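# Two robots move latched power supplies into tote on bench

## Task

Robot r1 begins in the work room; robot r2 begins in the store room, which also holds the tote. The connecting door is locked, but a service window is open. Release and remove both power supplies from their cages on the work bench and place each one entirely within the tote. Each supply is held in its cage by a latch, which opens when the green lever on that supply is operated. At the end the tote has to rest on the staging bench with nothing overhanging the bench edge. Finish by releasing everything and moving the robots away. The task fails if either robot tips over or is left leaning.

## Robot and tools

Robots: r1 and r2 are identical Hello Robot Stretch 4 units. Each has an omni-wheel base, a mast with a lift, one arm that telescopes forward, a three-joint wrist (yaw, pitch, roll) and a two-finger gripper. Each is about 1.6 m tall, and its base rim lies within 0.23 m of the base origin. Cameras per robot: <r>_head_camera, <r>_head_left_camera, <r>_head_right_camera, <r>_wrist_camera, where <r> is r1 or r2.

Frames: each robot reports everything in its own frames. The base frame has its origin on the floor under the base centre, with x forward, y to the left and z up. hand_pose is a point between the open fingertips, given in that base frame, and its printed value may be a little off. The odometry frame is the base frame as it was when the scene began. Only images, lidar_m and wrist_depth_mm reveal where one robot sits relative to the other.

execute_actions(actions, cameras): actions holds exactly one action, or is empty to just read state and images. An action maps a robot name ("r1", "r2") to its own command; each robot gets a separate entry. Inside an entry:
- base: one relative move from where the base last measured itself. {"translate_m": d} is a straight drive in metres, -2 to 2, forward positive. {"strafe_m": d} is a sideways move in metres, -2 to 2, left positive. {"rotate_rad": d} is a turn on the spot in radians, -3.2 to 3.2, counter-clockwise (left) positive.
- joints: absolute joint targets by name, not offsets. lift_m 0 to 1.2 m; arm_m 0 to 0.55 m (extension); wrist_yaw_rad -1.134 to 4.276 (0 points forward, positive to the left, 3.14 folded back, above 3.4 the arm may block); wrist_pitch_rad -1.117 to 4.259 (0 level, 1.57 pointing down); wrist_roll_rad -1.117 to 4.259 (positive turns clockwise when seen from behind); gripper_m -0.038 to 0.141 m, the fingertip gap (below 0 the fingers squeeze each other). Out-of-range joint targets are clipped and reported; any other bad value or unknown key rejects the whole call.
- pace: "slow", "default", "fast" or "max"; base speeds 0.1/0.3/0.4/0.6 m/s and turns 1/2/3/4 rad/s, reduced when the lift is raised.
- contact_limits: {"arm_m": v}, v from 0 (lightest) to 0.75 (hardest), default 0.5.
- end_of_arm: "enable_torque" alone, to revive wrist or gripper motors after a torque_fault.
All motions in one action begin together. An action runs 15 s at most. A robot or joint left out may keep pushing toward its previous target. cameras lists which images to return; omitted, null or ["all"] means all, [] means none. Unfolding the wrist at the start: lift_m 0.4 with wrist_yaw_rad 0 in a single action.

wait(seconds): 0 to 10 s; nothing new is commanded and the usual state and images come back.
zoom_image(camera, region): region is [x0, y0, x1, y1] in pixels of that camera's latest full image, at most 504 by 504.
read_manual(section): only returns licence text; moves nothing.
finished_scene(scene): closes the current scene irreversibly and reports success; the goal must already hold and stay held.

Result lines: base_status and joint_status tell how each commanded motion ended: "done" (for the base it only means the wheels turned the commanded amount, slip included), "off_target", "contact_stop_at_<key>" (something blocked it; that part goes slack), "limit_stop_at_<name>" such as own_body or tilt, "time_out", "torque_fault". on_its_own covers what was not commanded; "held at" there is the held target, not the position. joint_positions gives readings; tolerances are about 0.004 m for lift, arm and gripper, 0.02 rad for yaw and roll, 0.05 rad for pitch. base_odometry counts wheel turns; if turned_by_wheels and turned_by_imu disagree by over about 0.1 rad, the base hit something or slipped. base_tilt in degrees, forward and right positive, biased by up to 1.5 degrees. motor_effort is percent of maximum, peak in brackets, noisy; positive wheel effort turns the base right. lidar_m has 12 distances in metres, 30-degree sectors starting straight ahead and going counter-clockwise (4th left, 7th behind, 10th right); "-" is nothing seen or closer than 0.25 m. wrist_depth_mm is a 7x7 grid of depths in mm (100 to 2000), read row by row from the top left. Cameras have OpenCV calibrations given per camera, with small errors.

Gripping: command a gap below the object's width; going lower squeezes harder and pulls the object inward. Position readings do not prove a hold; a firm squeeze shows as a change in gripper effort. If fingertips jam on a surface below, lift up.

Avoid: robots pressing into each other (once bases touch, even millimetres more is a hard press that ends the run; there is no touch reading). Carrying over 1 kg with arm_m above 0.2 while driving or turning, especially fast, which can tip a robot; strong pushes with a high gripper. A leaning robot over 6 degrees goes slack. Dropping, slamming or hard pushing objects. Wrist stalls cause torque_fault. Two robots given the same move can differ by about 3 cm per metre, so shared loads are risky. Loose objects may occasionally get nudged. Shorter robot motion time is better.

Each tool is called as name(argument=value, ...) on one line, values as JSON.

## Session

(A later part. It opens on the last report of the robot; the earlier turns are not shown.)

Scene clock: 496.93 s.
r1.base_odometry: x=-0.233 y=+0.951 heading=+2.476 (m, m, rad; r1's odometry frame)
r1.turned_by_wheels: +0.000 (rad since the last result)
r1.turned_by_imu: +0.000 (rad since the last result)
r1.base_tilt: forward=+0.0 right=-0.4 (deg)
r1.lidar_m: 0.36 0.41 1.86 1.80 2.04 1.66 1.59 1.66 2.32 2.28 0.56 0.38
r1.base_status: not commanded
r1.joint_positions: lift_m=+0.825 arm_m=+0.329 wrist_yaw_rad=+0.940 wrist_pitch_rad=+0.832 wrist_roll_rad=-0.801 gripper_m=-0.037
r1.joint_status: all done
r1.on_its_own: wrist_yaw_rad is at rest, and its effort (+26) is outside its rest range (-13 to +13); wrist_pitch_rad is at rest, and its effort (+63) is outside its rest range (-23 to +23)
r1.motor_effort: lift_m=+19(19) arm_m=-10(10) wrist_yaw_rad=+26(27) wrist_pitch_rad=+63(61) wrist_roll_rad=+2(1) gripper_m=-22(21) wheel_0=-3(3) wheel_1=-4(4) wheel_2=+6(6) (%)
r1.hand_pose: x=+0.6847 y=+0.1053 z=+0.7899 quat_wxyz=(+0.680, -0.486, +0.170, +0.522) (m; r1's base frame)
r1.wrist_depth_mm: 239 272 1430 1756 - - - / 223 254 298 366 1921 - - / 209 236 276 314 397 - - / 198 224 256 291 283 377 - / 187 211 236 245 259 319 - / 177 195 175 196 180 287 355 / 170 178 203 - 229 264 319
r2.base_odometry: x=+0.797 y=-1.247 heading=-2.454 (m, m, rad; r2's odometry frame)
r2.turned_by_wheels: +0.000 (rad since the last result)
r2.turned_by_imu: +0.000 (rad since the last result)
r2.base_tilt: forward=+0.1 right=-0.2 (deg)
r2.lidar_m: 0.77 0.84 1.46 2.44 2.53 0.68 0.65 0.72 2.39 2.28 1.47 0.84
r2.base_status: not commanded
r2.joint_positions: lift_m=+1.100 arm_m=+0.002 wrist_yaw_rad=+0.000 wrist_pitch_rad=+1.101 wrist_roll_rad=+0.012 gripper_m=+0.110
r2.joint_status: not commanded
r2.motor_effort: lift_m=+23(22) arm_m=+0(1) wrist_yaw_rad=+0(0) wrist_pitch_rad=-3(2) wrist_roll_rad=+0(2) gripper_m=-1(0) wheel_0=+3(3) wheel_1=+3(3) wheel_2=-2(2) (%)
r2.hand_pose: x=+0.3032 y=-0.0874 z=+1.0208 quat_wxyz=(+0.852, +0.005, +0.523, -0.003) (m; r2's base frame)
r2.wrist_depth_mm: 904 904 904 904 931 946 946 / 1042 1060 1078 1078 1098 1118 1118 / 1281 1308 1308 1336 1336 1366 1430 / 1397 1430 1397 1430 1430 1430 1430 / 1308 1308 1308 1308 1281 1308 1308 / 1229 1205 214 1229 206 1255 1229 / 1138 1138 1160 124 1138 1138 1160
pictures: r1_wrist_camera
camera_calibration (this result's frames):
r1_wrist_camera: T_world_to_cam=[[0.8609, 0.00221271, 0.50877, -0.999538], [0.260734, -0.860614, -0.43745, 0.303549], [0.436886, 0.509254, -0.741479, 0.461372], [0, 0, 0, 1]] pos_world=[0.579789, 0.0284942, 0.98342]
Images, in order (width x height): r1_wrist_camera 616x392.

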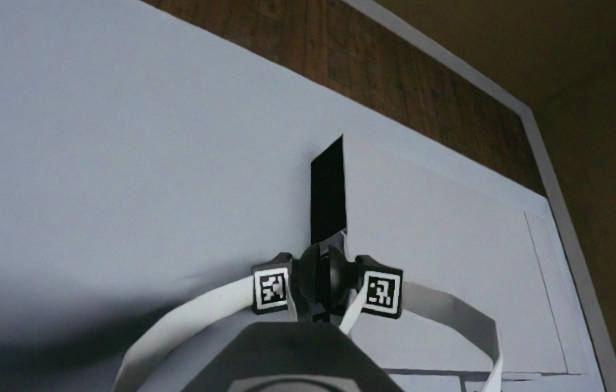

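execute_actions(actions=[{"r1":{"joints":{"lift_m":0.828,"wrist_yaw_rad":0.975,"wrist_pitch_rad":0.88,"wrist_roll_rad":-0.78},"pace":"slow"}}], cameras=["r1_wrist_camera"])

zoom_image(camera="r1_wrist_camera", region=[240, 180, 420, 330])

Scene clock: 497.67 s.
r1.base_odometry: x=-0.233 y=+0.951 heading=+2.476 (m, m, rad; r1's odometry frame)
r1.turned_by_wheels: +0.000 (rad since the last result)
r1.turned_by_imu: +0.000 (rad since the last result)
r1.base_tilt: forward=+0.0 right=-0.3 (deg)
r1.lidar_m: 0.37 0.40 1.87 1.82 2.07 1.67 1.60 1.65 2.30 2.28 0.56 0.40
r1.base_status: not commanded
r1.joint_positions: lift_m=+0.828 arm_m=+0.329 wrist_yaw_rad=+0.964 wrist_pitch_rad=+0.856 wrist_roll_rad=-0.781 gripper_m=-0.037
r1.joint_status: all done
r1.on_its_own: wrist_yaw_rad is at rest, and its effort (+29) is outside its rest range (-13 to +13); wrist_pitch_rad is at rest, and its effort (+67) is outside its rest range (-23 to +23)
r1.motor_effort: lift_m=+18(19) arm_m=-10(10) wrist_yaw_rad=+29(29) wrist_pitch_rad=+67(67) wrist_roll_rad=+3(2) gripper_m=-22(22) wheel_0=-3(3) wheel_1=-5(5) wheel_2=+7(7) (%)
r1.hand_pose: x=+0.6792 y=+0.1055 z=+0.7884 quat_wxyz=(+0.672, -0.485, +0.180, +0.530) (m; r1's base frame)
r1.wrist_depth_mm: 239 272 1366 1708 - - - / 224 255 296 355 1808 - - / 211 237 274 312 387 - - / 200 224 256 296 278 347 - / 189 211 236 247 254 307 439 / 179 196 175 198 180 278 336 / 172 179 204 - 225 260 300
r2.base_odometry: x=+0.797 y=-1.247 heading=-2.454 (m, m, rad; r2's odometry frame)
r2.turned_by_wheels: +0.000 (rad since the last result)
r2.turned_by_imu: +0.000 (rad since the last result)
r2.base_tilt: forward=+0.1 right=-0.2 (deg)
r2.lidar_m: 0.78 0.84 1.47 2.43 2.54 0.69 0.66 0.72 2.38 2.27 1.49 0.83
r2.base_status: not commanded
r2.joint_positions: lift_m=+1.100 arm_m=+0.002 wrist_yaw_rad=+0.000 wrist_pitch_rad=+1.101 wrist_roll_rad=+0.012 gripper_m=+0.110
r2.joint_status: not commanded
r2.motor_effort: lift_m=+23(22) arm_m=-1(1) wrist_yaw_rad=+0(0) wrist_pitch_rad=-2(2) wrist_roll_rad=-2(3) gripper_m=-2(1) wheel_0=+3(3) wheel_1=+3(3) wheel_2=-2(2) (%)
r2.hand_pose: x=+0.3032 y=-0.0874 z=+1.0208 quat_wxyz=(+0.852, +0.005, +0.523, -0.003) (m; r2's base frame)
r2.wrist_depth_mm: 891 904 904 917 931 931 931 / 1060 1060 1078 1078 1098 1098 1118 / 1281 1281 1308 1336 1366 1366 1366 / 1397 1430 1430 1430 1430 1397 1397 / 1308 1308 1308 1308 1308 1308 1308 / 1229 1205 214 1205 205 1205 1229 / 1138 1118 1138 124 1160 1138 1138
pictures: r1_wrist_camera
camera_calibration (this result's frames):
r1_wrist_camera: T_world_to_cam=[[0.873007, 0.0161204, 0.487441, -0.986883], [0.258101, -0.863297, -0.433708, 0.303627], [0.413815, 0.504439, -0.757825, 0.491583], [0, 0, 0, 1]] pos_world=[0.579765, 0.0300558, 0.985266]
Images, in order (width x height): r1_wrist_camera 616x392.

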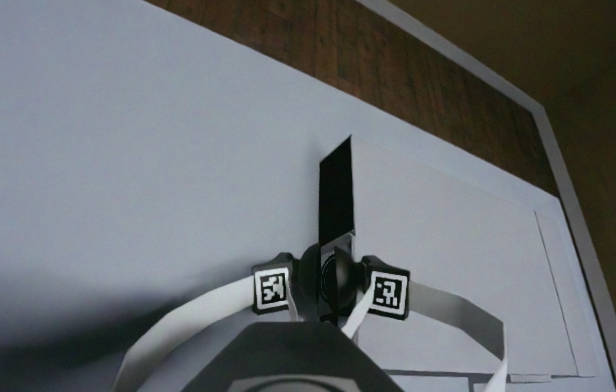

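Region (240, 180, 420, 330) of r1_wrist_camera's 616x392 image, scaled by 2.800.

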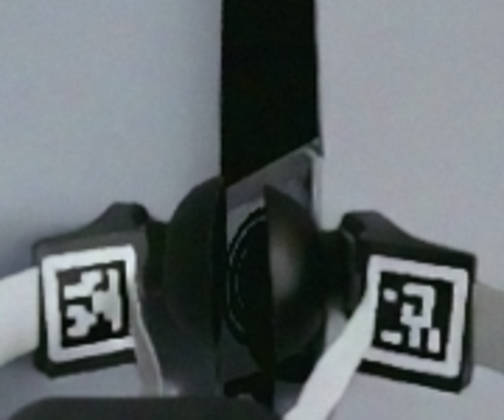

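execute_actions(actions=[{"r1":{"joints":{"lift_m":0.822,"wrist_yaw_rad":0.87,"wrist_pitch_rad":0.77,"wrist_roll_rad":-0.85,"arm_m":0.333},"pace":"slow"}}], cameras=[])

execute_actions(actions=[{"r1":{"joints":{"lift_m":0.838,"arm_m":0.327,"gripper_m":0.010},"base":{"strafe_m":-0.005},"pace":"slow"}}], cameras=[])

execute_actions(actions=[{"r1":{"joints":{"lift_m":0.87,"arm_m":0.30}}}], cameras=[])

execute_actions(actions=[{"r1":{"joints":{"arm_m":0.2,"gripper_m":0.056,"wrist_yaw_rad":-0.035,"wrist_pitch_rad":0.22,"wrist_roll_rad":0.12},"base":{"strafe_m":0.178}}}], cameras=[])

execute_actions(actions=[{"r1":{"joints":{"lift_m":0.688}}}], cameras=[])

execute_actions(actions=[{"r1":{"joints":{"arm_m":0.24}}}], cameras=["r1_wrist_camera"])

Scene clock: 498.93 s.
r1.base_odometry: x=-0.233 y=+0.951 heading=+2.476 (m, m, rad; r1's odometry frame)
r1.turned_by_wheels: +0.000 (rad since the last result)
r1.turned_by_imu: +0.000 (rad since the last result)
r1.base_tilt: forward=-0.1 right=-0.4 (deg)
r1.lidar_m: 0.36 0.41 1.88 1.84 2.05 1.66 1.58 1.67 2.31 2.27 0.55 0.40
r1.base_status: not commanded
r1.joint_positions: lift_m=+0.823 arm_m=+0.331 wrist_yaw_rad=+0.871 wrist_pitch_rad=+0.762 wrist_roll_rad=-0.850 gripper_m=-0.037
r1.joint_status: all done
r1.on_its_own: wrist_pitch_rad is at rest, and its effort (+24) is outside its rest range (-23 to +23)
r1.motor_effort: lift_m=+10(19) arm_m=+11(9) wrist_yaw_rad=-6(27) wrist_pitch_rad=+24(66) wrist_roll_rad=-1(1) gripper_m=-18(22) wheel_0=-1(3) wheel_1=-1(5) wheel_2=+0(7) (%)
r1.hand_pose: x=+0.7033 y=+0.1035 z=+0.8019 quat_wxyz=(+0.702, -0.490, +0.145, +0.496) (m; r1's base frame)
r1.wrist_depth_mm: 241 279 1499 1921 - - - / 227 260 312 1661 - - - / 211 244 287 325 473 - - / 199 228 265 291 314 517 - / 188 213 238 240 281 362 - / 178 191 181 208 182 320 - / 170 187 208 - 245 300 466
r2.base_odometry: x=+0.797 y=-1.247 heading=-2.454 (m, m, rad; r2's odometry frame)
r2.turned_by_wheels: +0.000 (rad since the last result)
r2.turned_by_imu: +0.000 (rad since the last result)
r2.base_tilt: forward=+0.1 right=-0.2 (deg)
r2.lidar_m: 0.79 0.85 1.47 2.43 2.55 0.69 0.65 0.71 2.39 2.26 1.45 0.83
r2.base_status: not commanded
r2.joint_positions: lift_m=+1.100 arm_m=+0.002 wrist_yaw_rad=+0.000 wrist_pitch_rad=+1.101 wrist_roll_rad=+0.012 gripper_m=+0.110
r2.joint_status: not commanded
r2.motor_effort: lift_m=+23(23) arm_m=+0(1) wrist_yaw_rad=+0(0) wrist_pitch_rad=-3(3) wrist_roll_rad=+0(2) gripper_m=-2(1) wheel_0=+3(3) wheel_1=+3(3) wheel_2=-2(2) (%)
r2.hand_pose: x=+0.3032 y=-0.0874 z=+1.0208 quat_wxyz=(+0.852, +0.005, +0.523, -0.003) (m; r2's base frame)
r2.wrist_depth_mm: 891 904 904 917 931 931 946 / 1060 1060 1078 1078 1098 1098 1138 / 1281 1308 1336 1336 1366 1366 1366 / 1430 1430 1430 1430 1430 1430 1430 / 1308 1308 1336 1336 1308 1308 1308 / 1205 1205 214 1229 205 1205 1205 / 1138 1138 1138 124 1138 1138 1138
pictures: none
No camera images: the call's "cameras" was empty. Leave "cameras" out to get every camera's image.

Scene clock: 500.67 s.
r1.base_odometry: x=-0.230 y=+0.955 heading=+2.476 (m, m, rad; r1's odometry frame)
r1.turned_by_wheels: +0.000 (rad since the last result)
r1.turned_by_imu: +0.000 (rad since the last result)
r1.base_tilt: forward=-0.1 right=-0.3 (deg)
r1.lidar_m: 0.39 0.40 1.89 1.83 2.04 1.67 1.59 1.69 2.32 2.25 0.57 0.39
r1.base_status: done
r1.joint_positions: lift_m=+0.838 arm_m=+0.328 wrist_yaw_rad=+0.870 wrist_pitch_rad=+0.773 wrist_roll_rad=-0.850 gripper_m=+0.010
r1.joint_status: all done
r1.motor_effort: lift_m=+22(25) arm_m=-7(10) wrist_yaw_rad=-2(9) wrist_pitch_rad=-8(24) wrist_roll_rad=-2(0) gripper_m=-2(22) wheel_0=+1(7) wheel_1=+1(3) wheel_2=+0(6) (%)
r1.hand_pose: x=+0.6992 y=+0.1016 z=+0.8147 quat_wxyz=(+0.700, -0.491, +0.150, +0.497) (m; r1's base frame)
r1.wrist_depth_mm: 252 291 1464 1921 - - - / 235 271 320 1661 - - - / 220 252 298 330 459 - - / 208 236 274 298 322 525 - / 195 220 249 244 290 370 - / 186 203 188 190 236 327 - / 177 187 216 - 245 319 462
r2.base_odometry: x=+0.797 y=-1.247 heading=-2.454 (m, m, rad; r2's odometry frame)
r2.turned_by_wheels: +0.000 (rad since the last result)
r2.turned_by_imu: +0.000 (rad since the last result)
r2.base_tilt: forward=+0.1 right=-0.3 (deg)
r2.lidar_m: 0.79 0.85 1.46 2.43 2.56 0.70 0.65 0.72 2.38 2.27 1.48 0.83
r2.base_status: not commanded
r2.joint_positions: lift_m=+1.100 arm_m=+0.002 wrist_yaw_rad=+0.000 wrist_pitch_rad=+1.101 wrist_roll_rad=+0.012 gripper_m=+0.110
r2.joint_status: not commanded
r2.motor_effort: lift_m=+23(23) arm_m=+0(1) wrist_yaw_rad=+0(0) wrist_pitch_rad=-2(2) wrist_roll_rad=-2(4) gripper_m=+0(1) wheel_0=+3(3) wheel_1=+3(3) wheel_2=-3(2) (%)
r2.hand_pose: x=+0.3032 y=-0.0874 z=+1.0208 quat_wxyz=(+0.852, +0.005, +0.523, -0.003) (m; r2's base frame)
r2.wrist_depth_mm: 904 891 891 917 917 931 946 / 1060 1060 1078 1078 1078 1118 1118 / 1308 1281 1308 1336 1366 1366 1366 / 1397 1430 1397 1397 1430 1464 1397 / 1281 1308 1308 1336 1308 1336 1308 / 1205 1205 214 1229 205 1229 1205 / 1138 1138 1138 124 1160 1138 1160
pictures: none
No camera images: the call's "cameras" was empty. Leave "cameras" out to get every camera's image.

Scene clock: 501.60 s.
r1.base_odometry: x=-0.230 y=+0.955 heading=+2.476 (m, m, rad; r1's odometry frame)
r1.turned_by_wheels: +0.000 (rad since the last result)
r1.turned_by_imu: +0.000 (rad since the last result)
r1.base_tilt: forward=-0.1 right=-0.4 (deg)
r1.lidar_m: 0.38 0.40 1.87 1.79 2.07 1.67 1.58 1.66 2.32 2.28 0.58 0.39
r1.base_status: not commanded
r1.joint_positions: lift_m=+0.870 arm_m=+0.302 wrist_yaw_rad=+0.870 wrist_pitch_rad=+0.772 wrist_roll_rad=-0.850 gripper_m=+0.010
r1.joint_status: all done
r1.motor_effort: lift_m=+23(24) arm_m=-9(10) wrist_yaw_rad=-3(2) wrist_pitch_rad=-5(10) wrist_roll_rad=-2(1) gripper_m=-7(5) wheel_0=+1(1) wheel_1=+1(1) wheel_2=+0(0) (%)
r1.hand_pose: x=+0.6726 y=+0.1017 z=+0.8468 quat_wxyz=(+0.700, -0.491, +0.150, +0.496) (m; r1's base frame)
r1.wrist_depth_mm: 286 1255 1537 1863 - - - / 267 307 379 1661 - - - / 251 285 334 402 - - - / 236 268 310 343 392 - - / 222 252 282 312 340 433 - / 211 231 188 193 281 382 - / 202 214 245 - 297 366 -
r2.base_odometry: x=+0.797 y=-1.247 heading=-2.454 (m, m, rad; r2's odometry frame)
r2.turned_by_wheels: +0.000 (rad since the last result)
r2.turned_by_imu: +0.000 (rad since the last result)
r2.base_tilt: forward=+0.2 right=-0.2 (deg)
r2.lidar_m: 0.80 0.83 1.47 2.43 2.53 0.71 0.66 0.69 2.37 2.26 1.48 0.86
r2.base_status: not commanded
r2.joint_positions: lift_m=+1.100 arm_m=+0.002 wrist_yaw_rad=+0.000 wrist_pitch_rad=+1.101 wrist_roll_rad=+0.012 gripper_m=+0.110
r2.joint_status: not commanded
r2.motor_effort: lift_m=+23(23) arm_m=+0(0) wrist_yaw_rad=+0(0) wrist_pitch_rad=-2(2) wrist_roll_rad=-3(1) gripper_m=+0(1) wheel_0=+3(3) wheel_1=+3(3) wheel_2=-2(2) (%)
r2.hand_pose: x=+0.3032 y=-0.0874 z=+1.0208 quat_wxyz=(+0.852, +0.005, +0.523, -0.003) (m; r2's base frame)
r2.wrist_depth_mm: 904 904 917 917 931 946 960 / 1060 1060 1078 1098 1078 1118 1118 / 1281 1281 1308 1308 1366 1366 1366 / 1430 1430 1430 1397 1430 1430 1430 / 1308 1308 1308 1281 1308 1308 1308 / 1205 1205 214 1229 206 1205 1255 / 1138 1118 1160 124 1138 1138 1138
pictures: none
No camera images: the call's "cameras" was empty. Leave "cameras" out to get every camera's image.

Scene clock: 503.47 s.
r1.base_odometry: x=-0.340 y=+0.815 heading=+2.476 (m, m, rad; r1's odometry frame)
r1.turned_by_wheels: +0.000 (rad since the last result)
r1.turned_by_imu: +0.000 (rad since the last result)
r1.base_tilt: forward=-0.1 right=-0.3 (deg)
r1.lidar_m: 0.38 0.40 1.70 1.66 1.87 1.67 1.60 1.65 2.29 2.45 0.55 0.40
r1.base_status: done
r1.joint_positions: lift_m=+0.870 arm_m=+0.202 wrist_yaw_rad=-0.035 wrist_pitch_rad=+0.223 wrist_roll_rad=+0.120 gripper_m=+0.056
r1.joint_status: all done
r1.motor_effort: lift_m=+23(23) arm_m=-9(9) wrist_yaw_rad=-1(8) wrist_pitch_rad=-8(13) wrist_roll_rad=+1(3) gripper_m=-2(2) wheel_0=+1(7) wheel_1=+0(5) wheel_2=+1(1) (%)
r1.hand_pose: x=+0.6506 y=-0.0972 z=+0.9843 quat_wxyz=(+0.992, +0.061, +0.110, -0.024) (m; r1's base frame)
r1.wrist_depth_mm: - - - - - - - / - - - - - - - / - - - - - - - / - - - - - - - / - - 715 723 683 668 640 / - 1808 198 473 203 512 496 / 1618 473 404 - 436 407 404
r2.base_odometry: x=+0.797 y=-1.247 heading=-2.454 (m, m, rad; r2's odometry frame)
r2.turned_by_wheels: +0.000 (rad since the last result)
r2.turned_by_imu: +0.000 (rad since the last result)
r2.base_tilt: forward=+0.1 right=-0.3 (deg)
r2.lidar_m: 0.79 0.82 1.46 2.44 2.55 0.69 0.65 0.67 2.39 2.29 1.45 0.82
r2.base_status: not commanded
r2.joint_positions: lift_m=+1.100 arm_m=+0.002 wrist_yaw_rad=+0.000 wrist_pitch_rad=+1.101 wrist_roll_rad=+0.012 gripper_m=+0.110
r2.joint_status: not commanded
r2.motor_effort: lift_m=+23(23) arm_m=+0(1) wrist_yaw_rad=+0(0) wrist_pitch_rad=-2(3) wrist_roll_rad=-2(0) gripper_m=-2(2) wheel_0=+3(3) wheel_1=+3(3) wheel_2=-2(2) (%)
r2.hand_pose: x=+0.3032 y=-0.0874 z=+1.0208 quat_wxyz=(+0.852, +0.005, +0.523, -0.003) (m; r2's base frame)
r2.wrist_depth_mm: 891 904 904 917 917 931 960 / 1042 1042 1078 1078 1078 1118 1118 / 1281 1308 1308 1336 1336 1366 1397 / 1430 1430 1430 1430 1430 1430 1430 / 1308 1336 1308 1336 1336 1308 1336 / 1229 1229 213 1205 205 1205 1229 / 1118 1118 1138 124 1138 1138 1138
pictures: none
No camera images: the call's "cameras" was empty. Leave "cameras" out to get every camera's image.

Scene clock: 505.30 s.
r1.base_odometry: x=-0.340 y=+0.815 heading=+2.476 (m, m, rad; r1's odometry frame)
r1.turned_by_wheels: +0.000 (rad since the last result)
r1.turned_by_imu: +0.000 (rad since the last result)
r1.base_tilt: forward=-0.1 right=-0.3 (deg)
r1.lidar_m: 0.39 0.35 1.69 1.66 1.88 1.69 1.59 1.69 2.30 2.44 0.55 0.41
r1.base_status: not commanded
r1.joint_positions: lift_m=+0.688 arm_m=+0.202 wrist_yaw_rad=-0.035 wrist_pitch_rad=+0.222 wrist_roll_rad=+0.120 gripper_m=+0.056
r1.joint_status: all done
r1.motor_effort: lift_m=+17(20) arm_m=-9(9) wrist_yaw_rad=-2(2) wrist_pitch_rad=-8(8) wrist_roll_rad=+0(1) gripper_m=-3(3) wheel_0=+1(1) wheel_1=+0(0) wheel_2=+1(1) (%)
r1.hand_pose: x=+0.6506 y=-0.0972 z=+0.8028 quat_wxyz=(+0.992, +0.061, +0.110, -0.024) (m; r1's base frame)
r1.wrist_depth_mm: - - - - - - - / - - - - - - - / - - - - - 732 691 / - 603 340 364 445 418 399 / - 327 291 298 301 293 281 / 264 255 197 231 202 224 216 / 209 200 206 - 193 179 182
r2.base_odometry: x=+0.797 y=-1.247 heading=-2.454 (m, m, rad; r2's odometry frame)
r2.turned_by_wheels: +0.000 (rad since the last result)
r2.turned_by_imu: +0.000 (rad since the last result)
r2.base_tilt: forward=+0.1 right=-0.2 (deg)
r2.lidar_m: 0.80 0.84 1.48 2.43 2.53 0.69 0.66 0.70 2.38 2.26 1.50 0.83
r2.base_status: not commanded
r2.joint_positions: lift_m=+1.100 arm_m=+0.002 wrist_yaw_rad=+0.000 wrist_pitch_rad=+1.101 wrist_roll_rad=+0.012 gripper_m=+0.110
r2.joint_status: not commanded
r2.motor_effort: lift_m=+23(22) arm_m=+0(1) wrist_yaw_rad=+0(0) wrist_pitch_rad=-3(2) wrist_roll_rad=-3(1) gripper_m=-1(2) wheel_0=+3(3) wheel_1=+3(3) wheel_2=-2(2) (%)
r2.hand_pose: x=+0.3032 y=-0.0874 z=+1.0208 quat_wxyz=(+0.852, +0.005, +0.523, -0.003) (m; r2's base frame)
r2.wrist_depth_mm: 904 891 904 917 917 931 960 / 1060 1060 1060 1060 1098 1118 1118 / 1281 1281 1281 1308 1336 1366 1397 / 1430 1397 1430 1430 1430 1430 1430 / 1308 1336 1308 1308 1308 1308 1308 / 1229 1205 214 1229 205 1229 1229 / 1138 1118 1138 123 1138 1160 1160
pictures: none
No camera images: the call's "cameras" was empty. Leave "cameras" out to get every camera's image.

Scene clock: 506.20 s.
r1.base_odometry: x=-0.340 y=+0.815 heading=+2.476 (m, m, rad; r1's odometry frame)
r1.turned_by_wheels: +0.000 (rad since the last result)
r1.turned_by_imu: +0.000 (rad since the last result)
r1.base_tilt: forward=-0.1 right=-0.3 (deg)
r1.lidar_m: 0.37 0.39 1.69 1.65 1.90 1.67 1.60 1.66 2.30 2.46 0.54 0.39
r1.base_status: not commanded
r1.joint_positions: lift_m=+0.688 arm_m=+0.238 wrist_yaw_rad=-0.035 wrist_pitch_rad=+0.222 wrist_roll_rad=+0.120 gripper_m=+0.056
r1.joint_status: all done
r1.motor_effort: lift_m=+17(17) arm_m=+8(8) wrist_yaw_rad=-1(3) wrist_pitch_rad=-7(7) wrist_roll_rad=-1(0) gripper_m=-1(2) wheel_0=+1(1) wheel_1=+0(0) wheel_2=+1(1) (%)
r1.hand_pose: x=+0.6875 y=-0.0972 z=+0.8028 quat_wxyz=(+0.992, +0.061, +0.110, -0.024) (m; r1's base frame)
r1.wrist_depth_mm: - - - - - - - / - - - - - - - / - - - - - - 683 / - 544 340 362 442 413 399 / - 283 253 260 300 290 281 / 262 254 198 229 202 223 216 / 208 200 206 - 191 178 181
r2.base_odometry: x=+0.797 y=-1.247 heading=-2.454 (m, m, rad; r2's odometry frame)
r2.turned_by_wheels: +0.000 (rad since the last result)
r2.turned_by_imu: +0.000 (rad since the last result)
r2.base_tilt: forward=+0.1 right=-0.2 (deg)
r2.lidar_m: 0.79 0.85 1.50 2.44 2.55 0.71 0.65 0.69 2.40 2.26 1.46 0.83
r2.base_status: not commanded
r2.joint_positions: lift_m=+1.100 arm_m=+0.002 wrist_yaw_rad=+0.000 wrist_pitch_rad=+1.101 wrist_roll_rad=+0.012 gripper_m=+0.110
r2.joint_status: not commanded
r2.motor_effort: lift_m=+23(23) arm_m=-1(0) wrist_yaw_rad=+0(0) wrist_pitch_rad=-2(2) wrist_roll_rad=-1(2) gripper_m=-2(1) wheel_0=+3(3) wheel_1=+3(3) wheel_2=-2(2) (%)
r2.hand_pose: x=+0.3032 y=-0.0874 z=+1.0208 quat_wxyz=(+0.852, +0.005, +0.523, -0.003) (m; r2's base frame)
r2.wrist_depth_mm: 904 891 904 904 931 946 946 / 1060 1060 1060 1078 1098 1118 1098 / 1281 1308 1308 1336 1366 1366 1397 / 1430 1397 1397 1430 1430 1464 1430 / 1308 1308 1308 1336 1336 1308 1336 / 1229 1205 214 1205 205 1229 1229 / 1138 1138 1138 124 1160 1138 1138
pictures: r1_wrist_camera
camera_calibration (this result's frames):
r1_wrist_camera: T_world_to_cam=[[-0.0929658, -0.989946, -0.106599, 0.0453228], [-0.254364, 0.127123, -0.958717, 1.00281], [0.96263, -0.062013, -0.263625, -0.227836], [0, 0, 0, 1]] pos_world=[0.478615, -0.0967424, 0.906181]
Images, in order (width x height): r1_wrist_camera 616x392.

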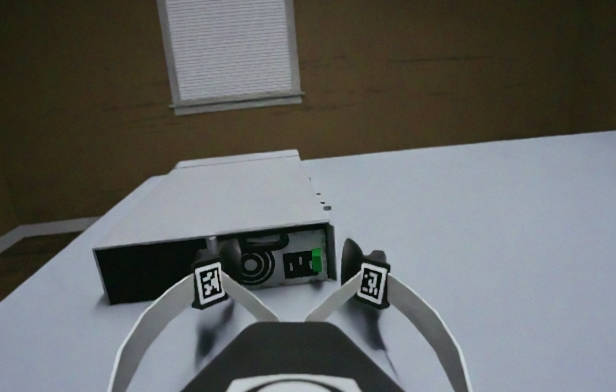

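execute_actions(actions=[{"r1":{"base":{"strafe_m":0.009},"joints":{"arm_m":0.248},"pace":"slow"}}], cameras=["r1_wrist_camera"])

zoom_image(camera="r1_wrist_camera", region=[200, 210, 420, 350])

Scene clock: 507.27 s.
r1.base_odometry: x=-0.346 y=+0.808 heading=+2.476 (m, m, rad; r1's odometry frame)
r1.turned_by_wheels: +0.000 (rad since the last result)
r1.turned_by_imu: +0.000 (rad since the last result)
r1.base_tilt: forward=-0.1 right=-0.3 (deg)
r1.lidar_m: 0.37 0.38 1.66 1.63 1.85 1.67 1.59 1.67 2.30 2.46 0.56 0.39
r1.base_status: done
r1.joint_positions: lift_m=+0.688 arm_m=+0.246 wrist_yaw_rad=-0.035 wrist_pitch_rad=+0.222 wrist_roll_rad=+0.120 gripper_m=+0.056
r1.joint_status: all done
r1.motor_effort: lift_m=+17(17) arm_m=+9(10) wrist_yaw_rad=-3(2) wrist_pitch_rad=-8(7) wrist_roll_rad=-1(3) gripper_m=-2(2) wheel_0=-1(1) wheel_1=+0(4) wheel_2=+0(0) (%)
r1.hand_pose: x=+0.6955 y=-0.0972 z=+0.8028 quat_wxyz=(+0.992, +0.061, +0.110, -0.024) (m; r1's base frame)
r1.wrist_depth_mm: - - - - - - - / - - - - - - - / - - - - - - 691 / - - 342 347 445 415 397 / - 285 247 252 303 291 281 / 265 253 198 229 202 223 216 / 208 199 206 - 191 178 181
r2.base_odometry: x=+0.797 y=-1.247 heading=-2.454 (m, m, rad; r2's odometry frame)
r2.turned_by_wheels: +0.000 (rad since the last result)
r2.turned_by_imu: +0.000 (rad since the last result)
r2.base_tilt: forward=+0.0 right=-0.1 (deg)
r2.lidar_m: 0.77 0.83 1.48 2.42 2.54 0.71 0.65 0.70 2.35 2.28 1.47 0.82
r2.base_status: not commanded
r2.joint_positions: lift_m=+1.100 arm_m=+0.002 wrist_yaw_rad=+0.000 wrist_pitch_rad=+1.101 wrist_roll_rad=+0.012 gripper_m=+0.110
r2.joint_status: not commanded
r2.motor_effort: lift_m=+23(23) arm_m=+0(0) wrist_yaw_rad=+0(0) wrist_pitch_rad=-2(3) wrist_roll_rad=-2(0) gripper_m=-1(2) wheel_0=+3(3) wheel_1=+3(3) wheel_2=-2(2) (%)
r2.hand_pose: x=+0.3032 y=-0.0874 z=+1.0208 quat_wxyz=(+0.852, +0.005, +0.523, -0.003) (m; r2's base frame)
r2.wrist_depth_mm: 904 917 904 917 931 931 960 / 1060 1060 1060 1078 1098 1098 1118 / 1281 1281 1308 1308 1336 1366 1336 / 1430 1430 1430 1464 1430 1430 1430 / 1308 1308 1336 1336 1308 1336 1308 / 1205 1205 214 1229 205 1229 1229 / 1138 1138 1138 124 1138 1138 1160
pictures: r1_wrist_camera
camera_calibration (this result's frames):
r1_wrist_camera: T_world_to_cam=[[-0.0929781, -0.989945, -0.106599, 0.0460684], [-0.254362, 0.127126, -0.958717, 1.00484], [0.962629, -0.062025, -0.263625, -0.235503], [0, 0, 0, 1]] pos_world=[0.486578, -0.0967432, 0.906181]
Images, in order (width x height): r1_wrist_camera 616x392.

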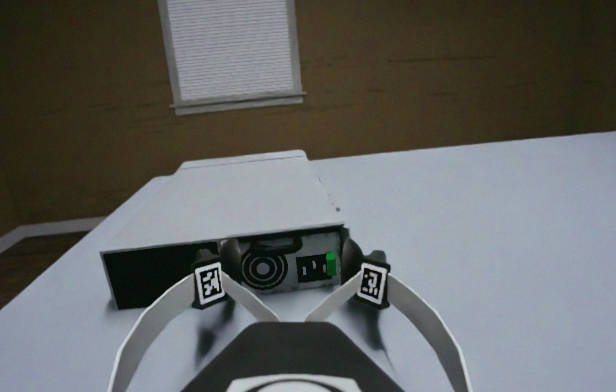

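Region (200, 210, 420, 350) of r1_wrist_camera's 616x392 image, scaled by 2.291; it fills the top 321 rows of this view, and the rest is white.

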